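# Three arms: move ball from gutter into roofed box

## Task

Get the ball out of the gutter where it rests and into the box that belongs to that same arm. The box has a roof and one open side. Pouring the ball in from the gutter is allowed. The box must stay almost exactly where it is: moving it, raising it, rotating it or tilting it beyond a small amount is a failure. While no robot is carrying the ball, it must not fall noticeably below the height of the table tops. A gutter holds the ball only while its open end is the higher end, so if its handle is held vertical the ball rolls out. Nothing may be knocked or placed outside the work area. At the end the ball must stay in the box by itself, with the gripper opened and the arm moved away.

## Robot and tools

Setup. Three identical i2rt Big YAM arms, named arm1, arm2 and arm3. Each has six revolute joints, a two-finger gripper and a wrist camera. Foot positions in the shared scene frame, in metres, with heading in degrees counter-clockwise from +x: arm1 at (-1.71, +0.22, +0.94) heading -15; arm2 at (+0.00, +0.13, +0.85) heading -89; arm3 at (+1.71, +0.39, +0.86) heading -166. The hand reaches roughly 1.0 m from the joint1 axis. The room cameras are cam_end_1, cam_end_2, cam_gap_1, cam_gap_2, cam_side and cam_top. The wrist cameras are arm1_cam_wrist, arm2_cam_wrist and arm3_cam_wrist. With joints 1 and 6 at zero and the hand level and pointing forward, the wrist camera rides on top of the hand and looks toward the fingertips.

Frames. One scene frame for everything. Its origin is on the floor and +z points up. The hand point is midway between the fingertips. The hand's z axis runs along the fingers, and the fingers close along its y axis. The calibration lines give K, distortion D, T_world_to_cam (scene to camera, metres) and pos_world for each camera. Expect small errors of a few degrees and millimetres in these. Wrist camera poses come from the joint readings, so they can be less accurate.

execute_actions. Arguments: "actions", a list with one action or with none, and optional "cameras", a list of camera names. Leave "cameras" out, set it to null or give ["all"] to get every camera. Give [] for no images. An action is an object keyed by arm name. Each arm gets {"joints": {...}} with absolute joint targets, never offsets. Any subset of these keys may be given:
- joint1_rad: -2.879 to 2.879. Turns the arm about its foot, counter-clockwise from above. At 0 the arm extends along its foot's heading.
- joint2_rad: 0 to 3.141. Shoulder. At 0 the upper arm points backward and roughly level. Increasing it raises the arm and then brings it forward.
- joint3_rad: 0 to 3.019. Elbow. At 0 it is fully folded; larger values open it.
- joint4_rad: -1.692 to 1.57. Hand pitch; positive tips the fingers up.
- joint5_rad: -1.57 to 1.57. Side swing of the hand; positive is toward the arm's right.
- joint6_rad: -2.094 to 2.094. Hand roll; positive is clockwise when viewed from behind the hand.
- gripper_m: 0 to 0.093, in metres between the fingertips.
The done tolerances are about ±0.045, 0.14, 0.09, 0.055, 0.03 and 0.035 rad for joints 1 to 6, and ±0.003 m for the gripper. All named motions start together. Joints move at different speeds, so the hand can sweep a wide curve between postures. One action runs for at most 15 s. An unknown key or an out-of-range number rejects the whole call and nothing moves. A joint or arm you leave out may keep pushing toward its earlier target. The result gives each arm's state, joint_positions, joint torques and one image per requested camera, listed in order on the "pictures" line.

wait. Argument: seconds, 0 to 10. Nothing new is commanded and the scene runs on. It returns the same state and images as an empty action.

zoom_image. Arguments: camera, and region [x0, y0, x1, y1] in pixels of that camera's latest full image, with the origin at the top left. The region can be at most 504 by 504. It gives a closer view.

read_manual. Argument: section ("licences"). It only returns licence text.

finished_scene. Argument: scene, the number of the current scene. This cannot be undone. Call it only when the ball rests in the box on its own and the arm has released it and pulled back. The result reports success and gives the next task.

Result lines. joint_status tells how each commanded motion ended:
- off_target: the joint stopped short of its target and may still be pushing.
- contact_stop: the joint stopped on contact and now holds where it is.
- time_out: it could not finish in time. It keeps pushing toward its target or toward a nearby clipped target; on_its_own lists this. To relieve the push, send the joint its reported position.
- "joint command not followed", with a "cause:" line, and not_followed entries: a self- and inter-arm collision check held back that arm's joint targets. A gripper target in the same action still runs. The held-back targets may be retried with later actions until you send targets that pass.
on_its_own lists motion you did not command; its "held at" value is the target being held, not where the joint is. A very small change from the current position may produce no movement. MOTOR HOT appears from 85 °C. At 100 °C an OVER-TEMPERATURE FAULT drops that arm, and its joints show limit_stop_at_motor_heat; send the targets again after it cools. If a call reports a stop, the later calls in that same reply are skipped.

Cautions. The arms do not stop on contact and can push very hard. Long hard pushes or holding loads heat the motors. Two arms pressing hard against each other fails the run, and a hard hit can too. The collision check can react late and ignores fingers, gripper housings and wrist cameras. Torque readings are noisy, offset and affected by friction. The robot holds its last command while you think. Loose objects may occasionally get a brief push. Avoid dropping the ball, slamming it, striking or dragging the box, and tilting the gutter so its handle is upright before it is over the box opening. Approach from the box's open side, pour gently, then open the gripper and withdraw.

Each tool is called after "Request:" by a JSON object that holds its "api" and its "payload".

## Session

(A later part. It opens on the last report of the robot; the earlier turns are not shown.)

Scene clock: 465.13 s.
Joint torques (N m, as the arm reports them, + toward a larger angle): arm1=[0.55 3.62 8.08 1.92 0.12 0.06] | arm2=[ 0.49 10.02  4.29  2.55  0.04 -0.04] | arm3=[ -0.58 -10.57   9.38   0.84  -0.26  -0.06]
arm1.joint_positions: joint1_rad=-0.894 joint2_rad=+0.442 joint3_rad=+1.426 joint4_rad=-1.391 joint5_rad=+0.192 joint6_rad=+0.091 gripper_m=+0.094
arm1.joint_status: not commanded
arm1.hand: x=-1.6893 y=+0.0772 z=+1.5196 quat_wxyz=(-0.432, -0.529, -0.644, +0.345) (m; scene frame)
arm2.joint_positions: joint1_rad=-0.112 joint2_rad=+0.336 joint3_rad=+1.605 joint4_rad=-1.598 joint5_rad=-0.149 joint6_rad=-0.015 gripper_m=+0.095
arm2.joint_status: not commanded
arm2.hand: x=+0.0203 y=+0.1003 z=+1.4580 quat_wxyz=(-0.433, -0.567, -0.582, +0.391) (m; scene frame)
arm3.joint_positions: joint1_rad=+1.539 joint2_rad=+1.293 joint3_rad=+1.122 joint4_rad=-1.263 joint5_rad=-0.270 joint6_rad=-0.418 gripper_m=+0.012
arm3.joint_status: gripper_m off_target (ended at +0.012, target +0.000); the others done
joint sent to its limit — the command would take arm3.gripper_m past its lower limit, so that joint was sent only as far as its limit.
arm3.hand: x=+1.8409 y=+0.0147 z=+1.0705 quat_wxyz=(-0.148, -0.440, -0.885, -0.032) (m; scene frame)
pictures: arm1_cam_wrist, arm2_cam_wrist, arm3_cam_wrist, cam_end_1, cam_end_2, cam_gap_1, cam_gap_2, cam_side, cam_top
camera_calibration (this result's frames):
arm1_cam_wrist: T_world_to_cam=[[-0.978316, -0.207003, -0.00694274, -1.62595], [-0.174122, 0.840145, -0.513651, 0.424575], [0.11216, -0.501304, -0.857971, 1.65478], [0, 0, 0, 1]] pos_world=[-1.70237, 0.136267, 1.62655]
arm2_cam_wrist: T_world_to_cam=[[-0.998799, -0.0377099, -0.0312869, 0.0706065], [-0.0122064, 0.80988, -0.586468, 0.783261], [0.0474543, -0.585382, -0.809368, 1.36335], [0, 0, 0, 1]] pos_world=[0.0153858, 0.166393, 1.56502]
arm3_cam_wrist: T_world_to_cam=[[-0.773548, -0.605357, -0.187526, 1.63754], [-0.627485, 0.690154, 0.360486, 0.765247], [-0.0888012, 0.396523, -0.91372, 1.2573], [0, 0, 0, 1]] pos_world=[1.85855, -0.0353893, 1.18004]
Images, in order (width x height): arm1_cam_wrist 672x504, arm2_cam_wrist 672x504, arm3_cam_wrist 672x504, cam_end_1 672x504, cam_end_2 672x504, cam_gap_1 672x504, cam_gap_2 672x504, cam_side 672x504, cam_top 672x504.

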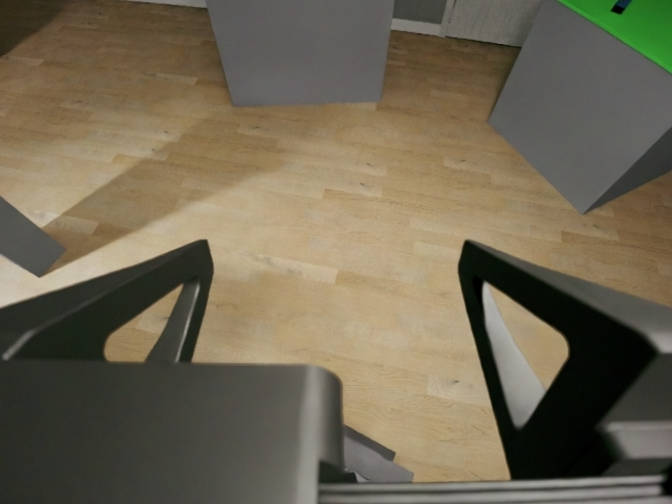

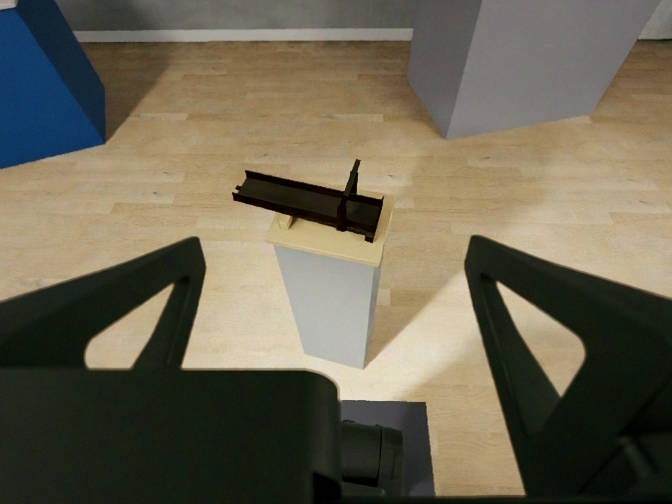

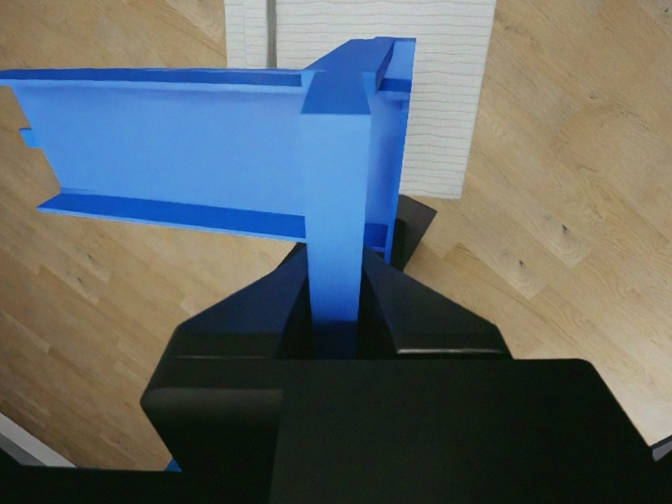

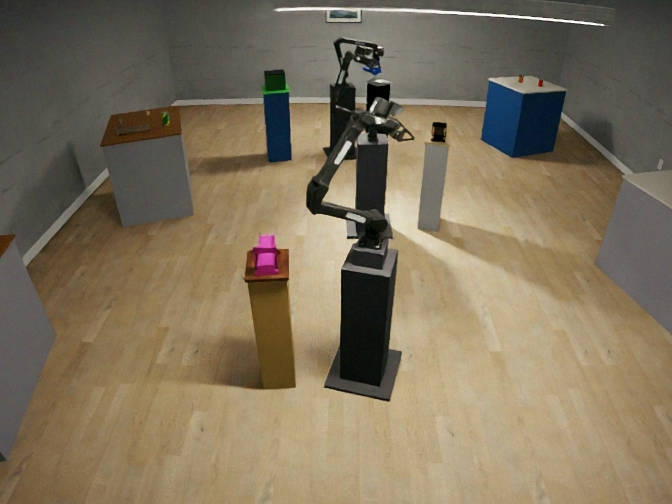

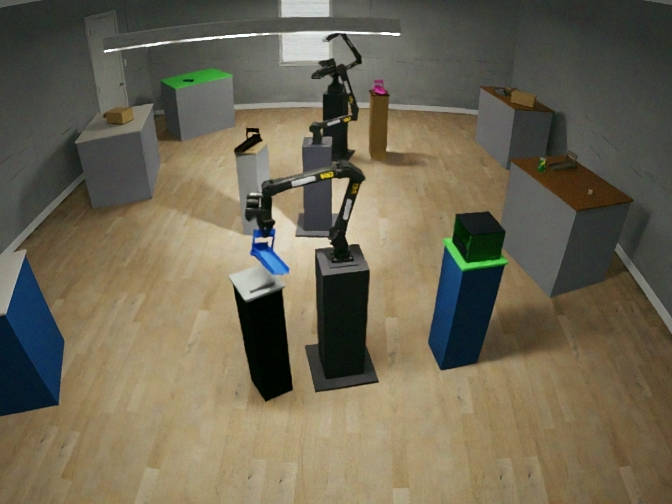

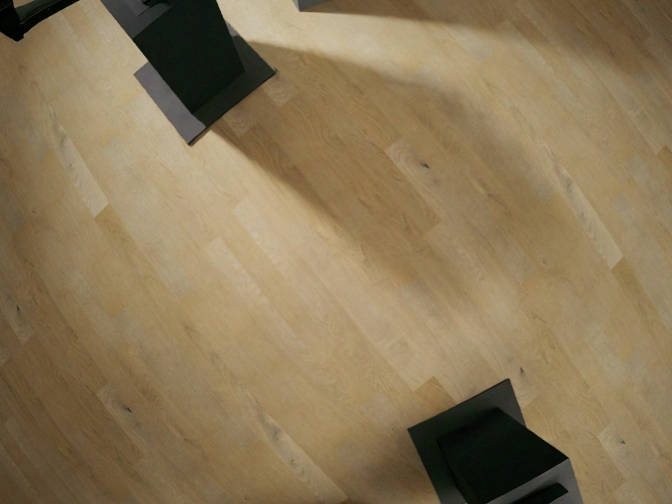

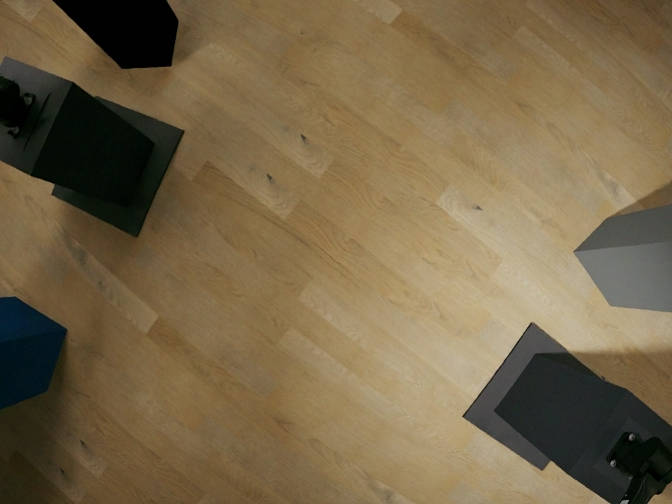

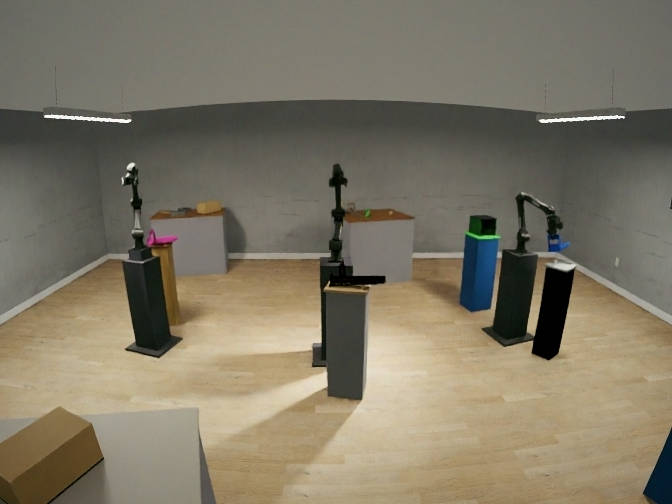

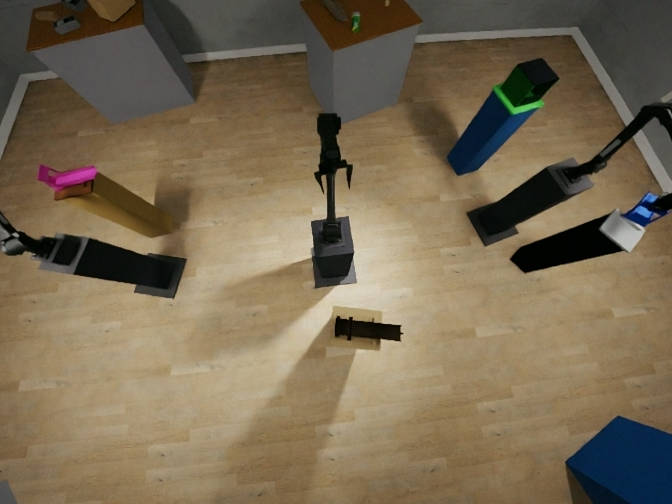

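Request:
{"api": "execute_actions", "payload": {"actions": [{"arm3": {"joints": {"joint1_rad": 1.543, "joint2_rad": 1.74, "joint3_rad": 1.48, "joint4_rad": -1.41, "joint5_rad": -0.272, "joint6_rad": -0.428, "gripper_m": 0.0}}}], "cameras": ["arm3_cam_wrist", "cam_end_2", "cam_side"]}}

Scene clock: 473.87 s.
Joint torques (N m, as the arm reports them, + toward a larger angle): arm1=[0.58 3.61 8.05 1.93 0.13 0.05] | arm2=[ 0.99 10.39  4.45  2.48  0.01 -0.04] | arm3=[  0.13 -19.03  12.65  -0.07  -0.27  -0.05]
arm1.joint_positions: joint1_rad=-0.894 joint2_rad=+0.442 joint3_rad=+1.426 joint4_rad=-1.391 joint5_rad=+0.192 joint6_rad=+0.091 gripper_m=+0.094
arm1.joint_status: not commanded
arm1.hand: x=-1.6893 y=+0.0772 z=+1.5196 quat_wxyz=(-0.432, -0.529, -0.644, +0.345) (m; scene frame)
arm2.joint_positions: joint1_rad=-0.112 joint2_rad=+0.336 joint3_rad=+1.605 joint4_rad=-1.598 joint5_rad=-0.149 joint6_rad=-0.015 gripper_m=+0.095
arm2.joint_status: not commanded
arm2.hand: x=+0.0203 y=+0.1003 z=+1.4580 quat_wxyz=(-0.433, -0.567, -0.582, +0.391) (m; scene frame)
arm3.joint_positions: joint1_rad=+1.539 joint2_rad=+1.759 joint3_rad=+1.425 joint4_rad=-1.401 joint5_rad=-0.270 joint6_rad=-0.419 gripper_m=+0.012
arm3.joint_status: gripper_m off_target (ended at +0.012, target +0.000); the others done
joint sent to its limit — the command would take arm3.gripper_m past its lower limit, so that joint was sent only as far as its limit.
arm3.hand: x=+1.8596 y=-0.0724 z=+0.9878 quat_wxyz=(-0.054, -0.458, -0.875, -0.147) (m; scene frame)
pictures: arm3_cam_wrist, cam_end_2, cam_side
camera_calibration (this result's frames):
arm3_cam_wrist: T_world_to_cam=[[-0.788529, -0.533312, -0.306268, 1.73413], [-0.598256, 0.549774, 0.582957, 0.582687], [-0.142519, 0.642905, -0.75257, 1.17644], [0, 0, 0, 1]] pos_world=[1.88367, -0.151856, 1.07678]
Images, in order (width x height): arm3_cam_wrist 672x504, cam_end_2 672x504, cam_side 672x504.

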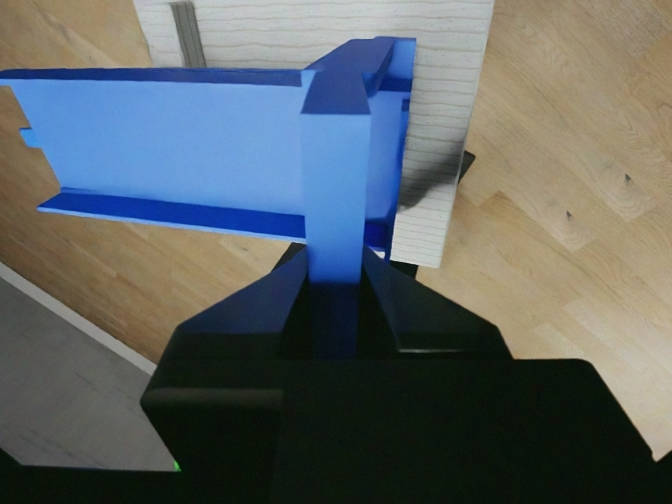

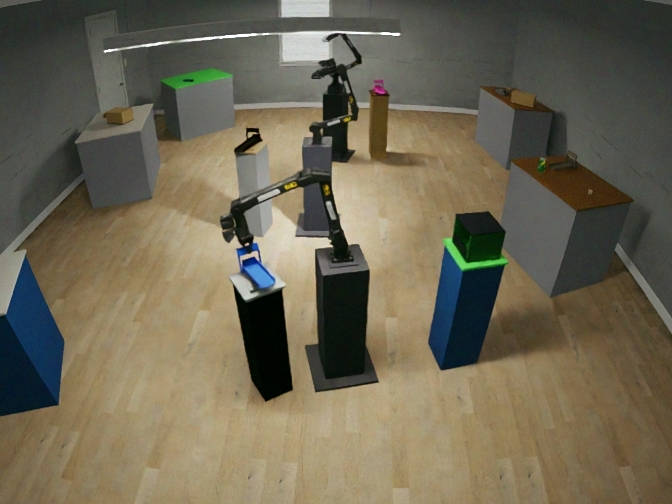

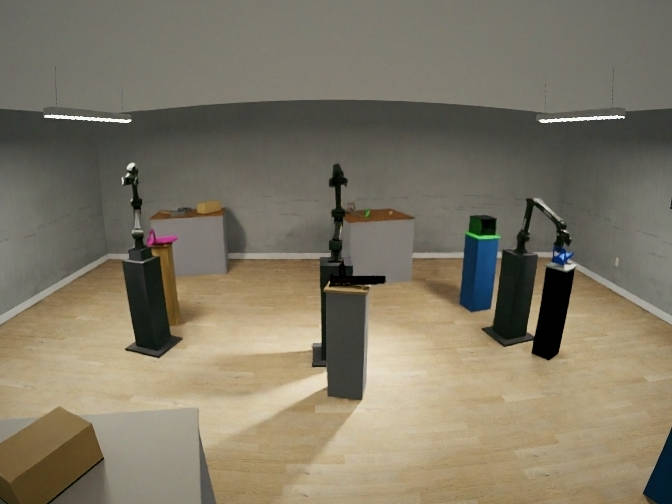

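Request:
{"api": "execute_actions", "payload": {"actions": [{"arm3": {"joints": {"joint1_rad": 1.543, "joint2_rad": 1.768, "joint3_rad": 1.398, "joint4_rad": -1.32, "joint5_rad": -0.272, "joint6_rad": -0.428, "gripper_m": 0.0}}}], "cameras": ["arm3_cam_wrist", "cam_end_2", "cam_side"]}}

Scene clock: 487.67 s.
Joint torques (N m, as the arm reports them, + toward a larger angle): arm1=[0.63 3.58 8.05 1.93 0.13 0.06] | arm2=[ 1.03 10.58  4.4   2.53  0.02 -0.05] | arm3=[  0.06 -16.67   8.11   0.66  -0.3   -0.07]
arm1.joint_positions: joint1_rad=-0.894 joint2_rad=+0.442 joint3_rad=+1.426 joint4_rad=-1.391 joint5_rad=+0.192 joint6_rad=+0.091 gripper_m=+0.094
arm1.joint_status: not commanded
arm1.hand: x=-1.6893 y=+0.0772 z=+1.5196 quat_wxyz=(-0.432, -0.529, -0.644, +0.345) (m; scene frame)
arm2.joint_positions: joint1_rad=-0.112 joint2_rad=+0.336 joint3_rad=+1.605 joint4_rad=-1.598 joint5_rad=-0.149 joint6_rad=-0.015 gripper_m=+0.095
arm2.joint_status: not commanded
arm2.hand: x=+0.0203 y=+0.1003 z=+1.4580 quat_wxyz=(-0.433, -0.567, -0.582, +0.391) (m; scene frame)
arm3.joint_positions: joint1_rad=+1.539 joint2_rad=+1.768 joint3_rad=+1.396 joint4_rad=-1.327 joint5_rad=-0.270 joint6_rad=-0.419 gripper_m=+0.012
arm3.joint_status: gripper_m off_target (ended at +0.012, target +0.000); the others done
joint sent to its limit — the command would take arm3.gripper_m past its lower limit, so that joint was sent only as far as its limit.
arm3.hand: x=+1.8610 y=-0.0789 z=+0.9718 quat_wxyz=(-0.066, -0.456, -0.877, -0.134) (m; scene frame)
pictures: arm3_cam_wrist, cam_end_2, cam_side
camera_calibration (this result's frames):
arm3_cam_wrist: T_world_to_cam=[[-0.786293, -0.543882, -0.293147, 1.70915], [-0.602545, 0.570043, 0.558561, 0.629697], [-0.136685, 0.615827, -0.775934, 1.17852], [0, 0, 0, 1]] pos_world=[1.8844, -0.155139, 1.06376]
Images, in order (width x height): arm3_cam_wrist 672x504, cam_end_2 672x504, cam_side 672x504.

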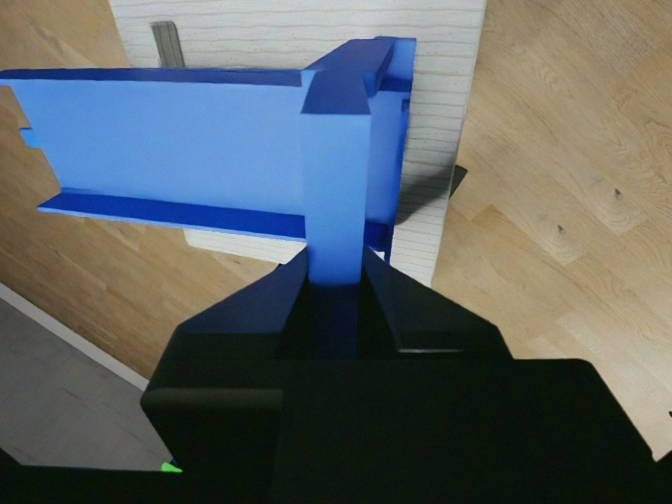

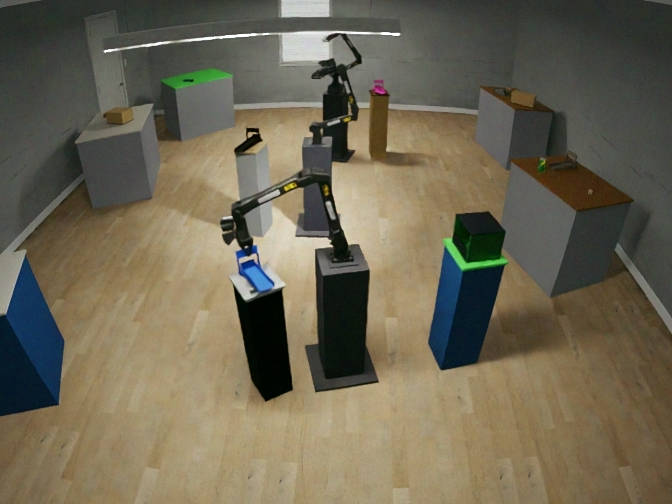

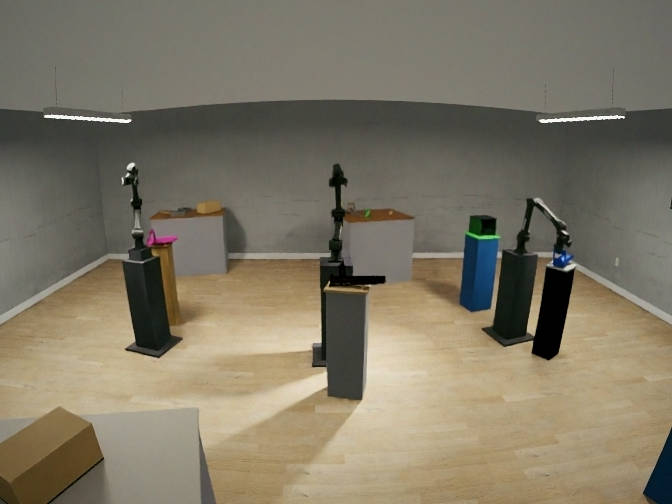

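Request:
{"api": "zoom_image", "payload": {"camera": "cam_end_2", "region": [190, 200, 330, 320]}}

Request:
{"api": "zoom_image", "payload": {"camera": "cam_side", "region": [500, 200, 620, 300]}}

Region (190, 200, 330, 320) of cam_end_2's 672x504 image, scaled by 3.600, with more detail than that image has; it fills the top 432 rows of this view, and the rest is white.

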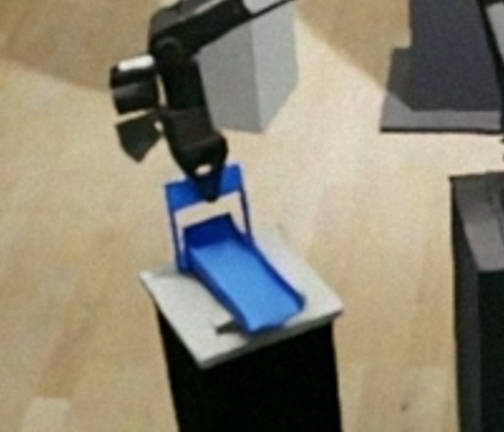

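Region (500, 200, 620, 300) of cam_side's 672x504 image, scaled by 4.200, with more detail than that image has.

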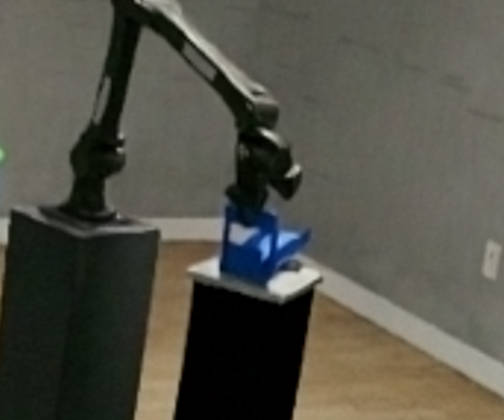

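Request:
{"api": "execute_actions", "payload": {"actions": [{"arm3": {"joints": {"joint1_rad": 1.543, "joint2_rad": 1.768, "joint3_rad": 1.384, "joint4_rad": -1.32, "joint5_rad": -0.272, "joint6_rad": -0.428, "gripper_m": 0.0}}}], "cameras": ["arm3_cam_wrist", "cam_end_2", "cam_side"]}}

Scene clock: 497.03 s.
Joint torques (N m, as the arm reports them, + toward a larger angle): arm1=[0.59 3.59 8.07 1.93 0.12 0.05] | arm2=[ 0.84 10.52  4.35  2.48  0.   -0.04] | arm3=[ -0.1  -16.45   8.16   0.61  -0.26  -0.06]
arm1.joint_positions: joint1_rad=-0.894 joint2_rad=+0.442 joint3_rad=+1.426 joint4_rad=-1.391 joint5_rad=+0.192 joint6_rad=+0.091 gripper_m=+0.094
arm1.joint_status: not commanded
arm1.hand: x=-1.6893 y=+0.0772 z=+1.5196 quat_wxyz=(-0.432, -0.529, -0.644, +0.345) (m; scene frame)
arm2.joint_positions: joint1_rad=-0.112 joint2_rad=+0.336 joint3_rad=+1.605 joint4_rad=-1.598 joint5_rad=-0.149 joint6_rad=-0.015 gripper_m=+0.095
arm2.joint_status: not commanded
arm2.hand: x=+0.0203 y=+0.1003 z=+1.4580 quat_wxyz=(-0.433, -0.567, -0.582, +0.391) (m; scene frame)
arm3.joint_positions: joint1_rad=+1.539 joint2_rad=+1.768 joint3_rad=+1.383 joint4_rad=-1.326 joint5_rad=-0.270 joint6_rad=-0.419 gripper_m=+0.012
arm3.joint_status: gripper_m off_target (ended at +0.012, target +0.000); the others done
joint sent to its limit — the command would take arm3.gripper_m past its lower limit, so that joint was sent only as far as its limit.
arm3.hand: x=+1.8600 y=-0.0742 z=+0.9676 quat_wxyz=(-0.062, -0.457, -0.877, -0.138) (m; scene frame)
pictures: arm3_cam_wrist, cam_end_2, cam_side
camera_calibration (this result's frames):
arm3_cam_wrist: T_world_to_cam=[[-0.787058, -0.540263, -0.29775, 1.71584], [-0.601076, 0.5631, 0.56712, 0.617231], [-0.138731, 0.625327, -0.767932, 1.16898], [0, 0, 0, 1]] pos_world=[1.88364, -0.151556, 1.05855]
Images, in order (width x height): arm3_cam_wrist 672x504, cam_end_2 672x504, cam_side 672x504.

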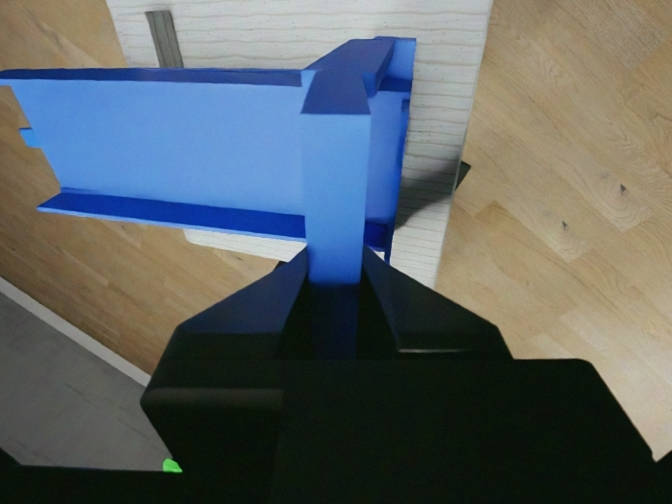

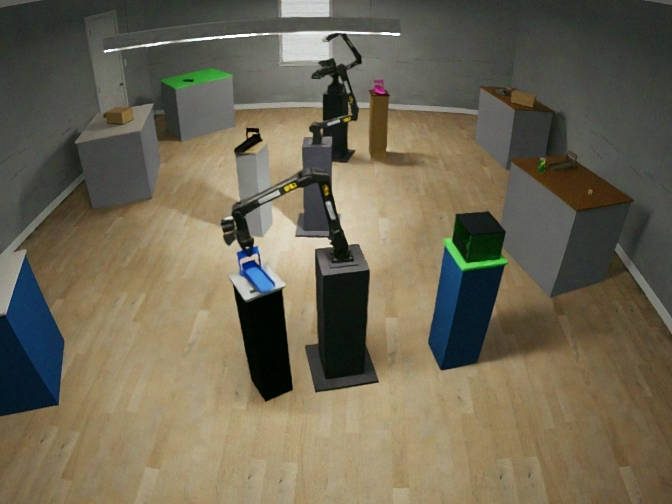

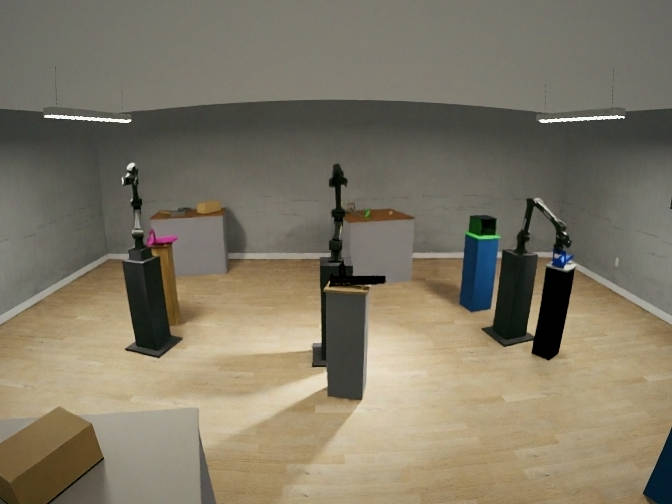

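At the place height now. Opening the gripper.

Request:
{"api": "execute_actions", "payload": {"actions": [{"arm3": {"joints": {"gripper_m": 0.06}}}], "cameras": ["arm3_cam_wrist", "cam_end_2", "cam_side"]}}

Scene clock: 504.83 s.
Joint torques (N m, as the arm reports them, + toward a larger angle): arm1=[0.66 3.5  8.06 1.93 0.13 0.05] | arm2=[ 0.63 10.39  4.48  2.53  0.04 -0.03] | arm3=[ -0.05 -17.48   8.13   0.57  -0.23  -0.06]
arm1.joint_positions: joint1_rad=-0.894 joint2_rad=+0.442 joint3_rad=+1.426 joint4_rad=-1.391 joint5_rad=+0.192 joint6_rad=+0.091 gripper_m=+0.094
arm1.joint_status: not commanded
arm1.hand: x=-1.6893 y=+0.0772 z=+1.5196 quat_wxyz=(-0.432, -0.529, -0.644, +0.345) (m; scene frame)
arm2.joint_positions: joint1_rad=-0.112 joint2_rad=+0.336 joint3_rad=+1.605 joint4_rad=-1.598 joint5_rad=-0.149 joint6_rad=-0.015 gripper_m=+0.095
arm2.joint_status: not commanded
arm2.hand: x=+0.0203 y=+0.1003 z=+1.4580 quat_wxyz=(-0.433, -0.567, -0.582, +0.391) (m; scene frame)
arm3.joint_positions: joint1_rad=+1.539 joint2_rad=+1.768 joint3_rad=+1.383 joint4_rad=-1.326 joint5_rad=-0.271 joint6_rad=-0.419 gripper_m=+0.060
arm3.joint_status: all done
arm3.hand: x=+1.8602 y=-0.0742 z=+0.9677 quat_wxyz=(-0.062, -0.457, -0.877, -0.139) (m; scene frame)
pictures: arm3_cam_wrist, cam_end_2, cam_side
camera_calibration (this result's frames):
arm3_cam_wrist: T_world_to_cam=[[-0.786813, -0.540068, -0.29875, 1.71655], [-0.601615, 0.563061, 0.566587, 0.618811], [-0.137781, 0.625531, -0.767937, 1.16728], [0, 0, 0, 1]] pos_world=[1.88372, -0.151548, 1.05861]
Images, in order (width x height): arm3_cam_wrist 672x504, cam_end_2 672x504, cam_side 672x504.

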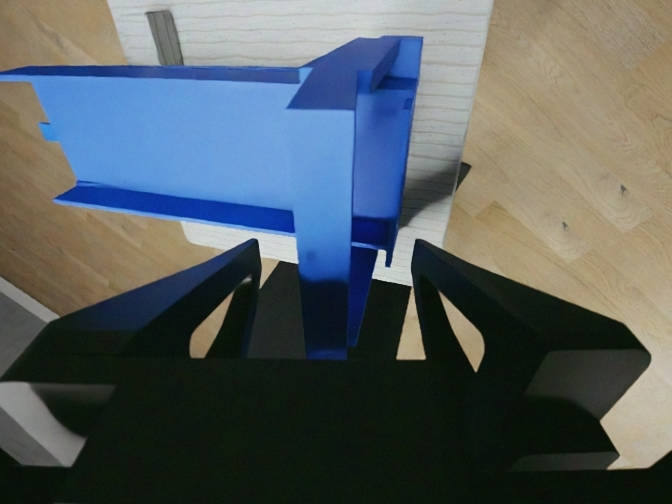

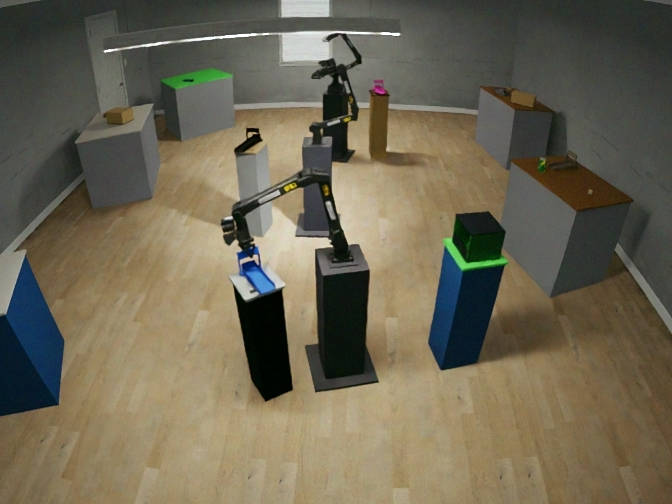

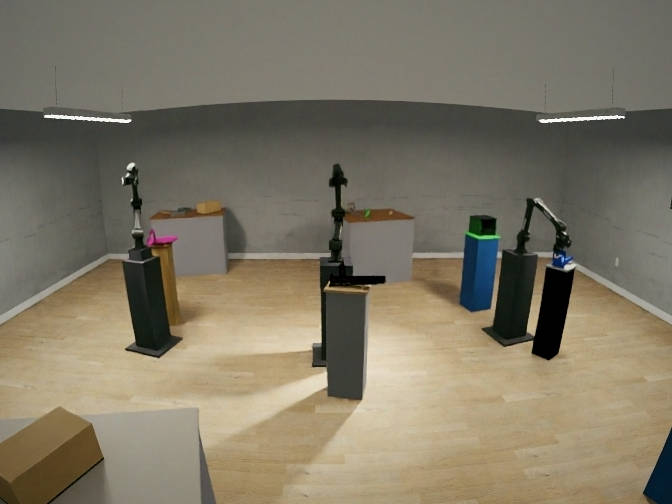

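Request:
{"api": "execute_actions", "payload": {"actions": [{"arm3": {"joints": {"joint2_rad": 1.70, "joint3_rad": 1.65, "joint4_rad": -1.62, "gripper_m": 0.06}}}], "cameras": ["arm3_cam_wrist", "cam_end_2", "cam_side", "cam_top", "cam_end_1"]}}

Scene clock: 511.87 s.
Joint torques (N m, as the arm reports them, + toward a larger angle): arm1=[0.62 3.64 8.06 1.95 0.13 0.05] | arm2=[ 0.87 10.06  4.38  2.5   0.03 -0.08] | arm3=[ -0.05 -15.76  11.57   0.11  -0.2   -0.09]
arm1.joint_positions: joint1_rad=-0.894 joint2_rad=+0.442 joint3_rad=+1.426 joint4_rad=-1.391 joint5_rad=+0.192 joint6_rad=+0.091 gripper_m=+0.094
arm1.joint_status: not commanded
arm1.hand: x=-1.6893 y=+0.0772 z=+1.5196 quat_wxyz=(-0.432, -0.529, -0.644, +0.345) (m; scene frame)
arm2.joint_positions: joint1_rad=-0.112 joint2_rad=+0.336 joint3_rad=+1.605 joint4_rad=-1.598 joint5_rad=-0.149 joint6_rad=-0.015 gripper_m=+0.095
arm2.joint_status: not commanded
arm2.hand: x=+0.0203 y=+0.1003 z=+1.4580 quat_wxyz=(-0.433, -0.567, -0.582, +0.391) (m; scene frame)
arm3.joint_positions: joint1_rad=+1.539 joint2_rad=+1.690 joint3_rad=+1.616 joint4_rad=-1.611 joint5_rad=-0.271 joint6_rad=-0.419 gripper_m=+0.060
arm3.joint_status: all done
arm3.hand: x=+1.8609 y=-0.0785 z=+1.0920 quat_wxyz=(-0.070, -0.455, -0.878, -0.129) (m; scene frame)
pictures: arm3_cam_wrist, cam_end_1, cam_end_2, cam_side, cam_top
camera_calibration (this result's frames):
arm3_cam_wrist: T_world_to_cam=[[-0.785267, -0.547381, -0.289361, 1.73819], [-0.604571, 0.577032, 0.549115, 0.576901], [-0.133605, 0.606141, -0.784055, 1.27385], [0, 0, 0, 1]] pos_world=[1.88392, -0.15357, 1.18495]
Images, in order (width x height): arm3_cam_wrist 672x504, cam_end_1 672x504, cam_end_2 672x504, cam_side 672x504, cam_top 672x504.

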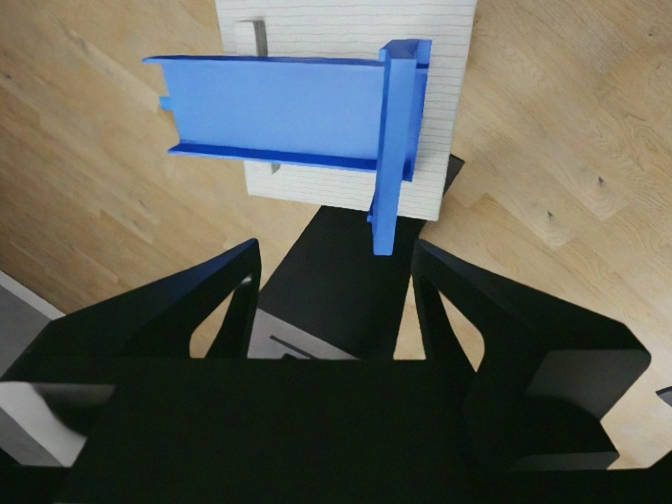

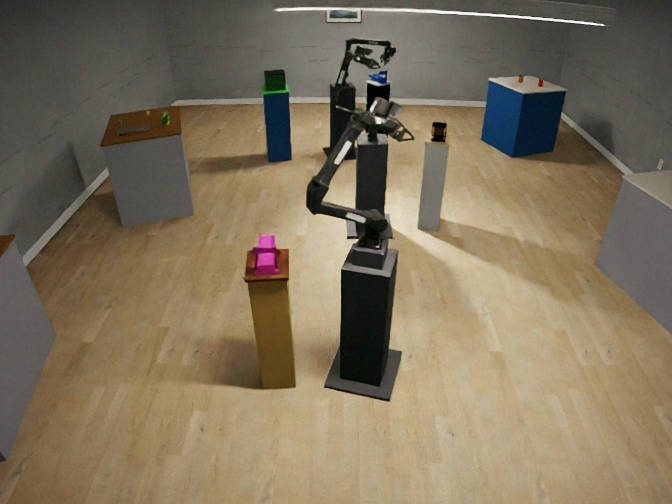

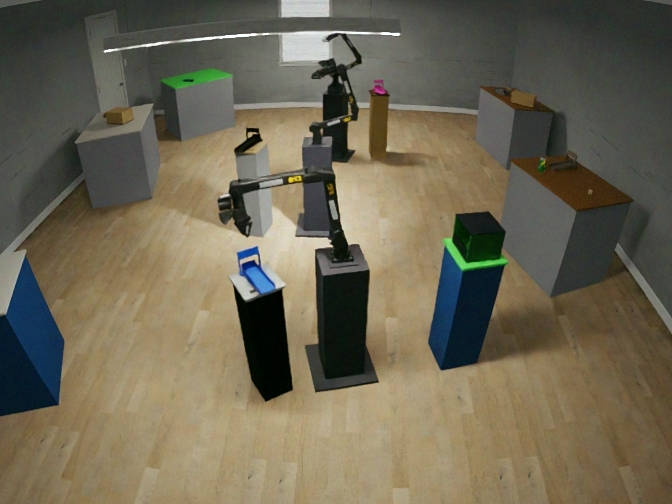

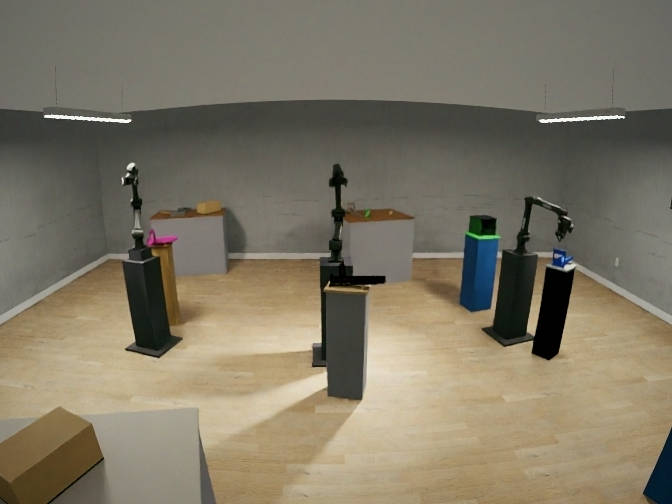

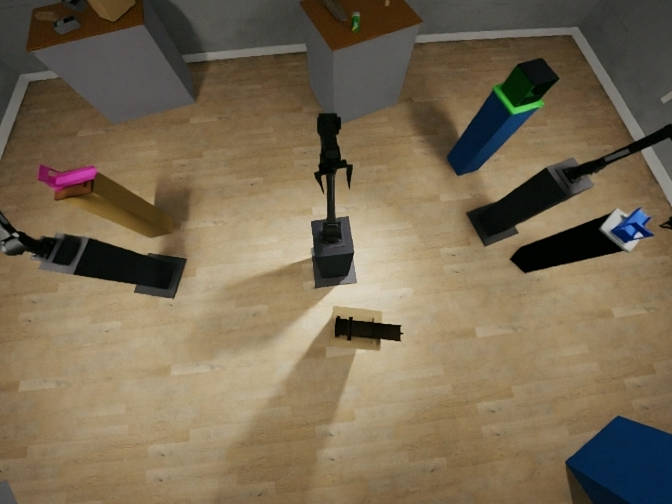

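The gutter sits steady on its stand and the arm is clear. One last look at the box.

Request:
{"api": "zoom_image", "payload": {"camera": "cam_side", "region": [450, 200, 520, 260]}}

Request:
{"api": "zoom_image", "payload": {"camera": "cam_top", "region": [470, 40, 580, 130]}}

Region (450, 200, 520, 260) of cam_side's 672x504 image, scaled by 7.200, with more detail than that image has; it fills the top 432 rows of this view, and the rest is white.

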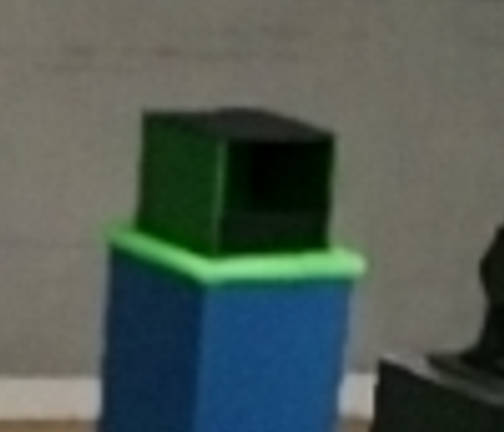

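Region (470, 40, 580, 130) of cam_top's 672x504 image, scaled by 4.582, with more detail than that image has; it fills the top 412 rows of this view, and the rest is white.

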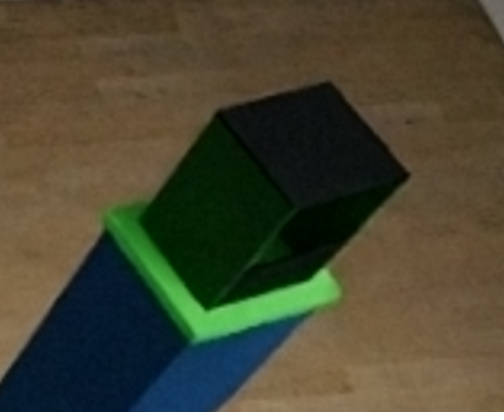

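Request:
{"api": "finished_scene", "payload": {"scene": 2}}

The scene is finished: the task was done.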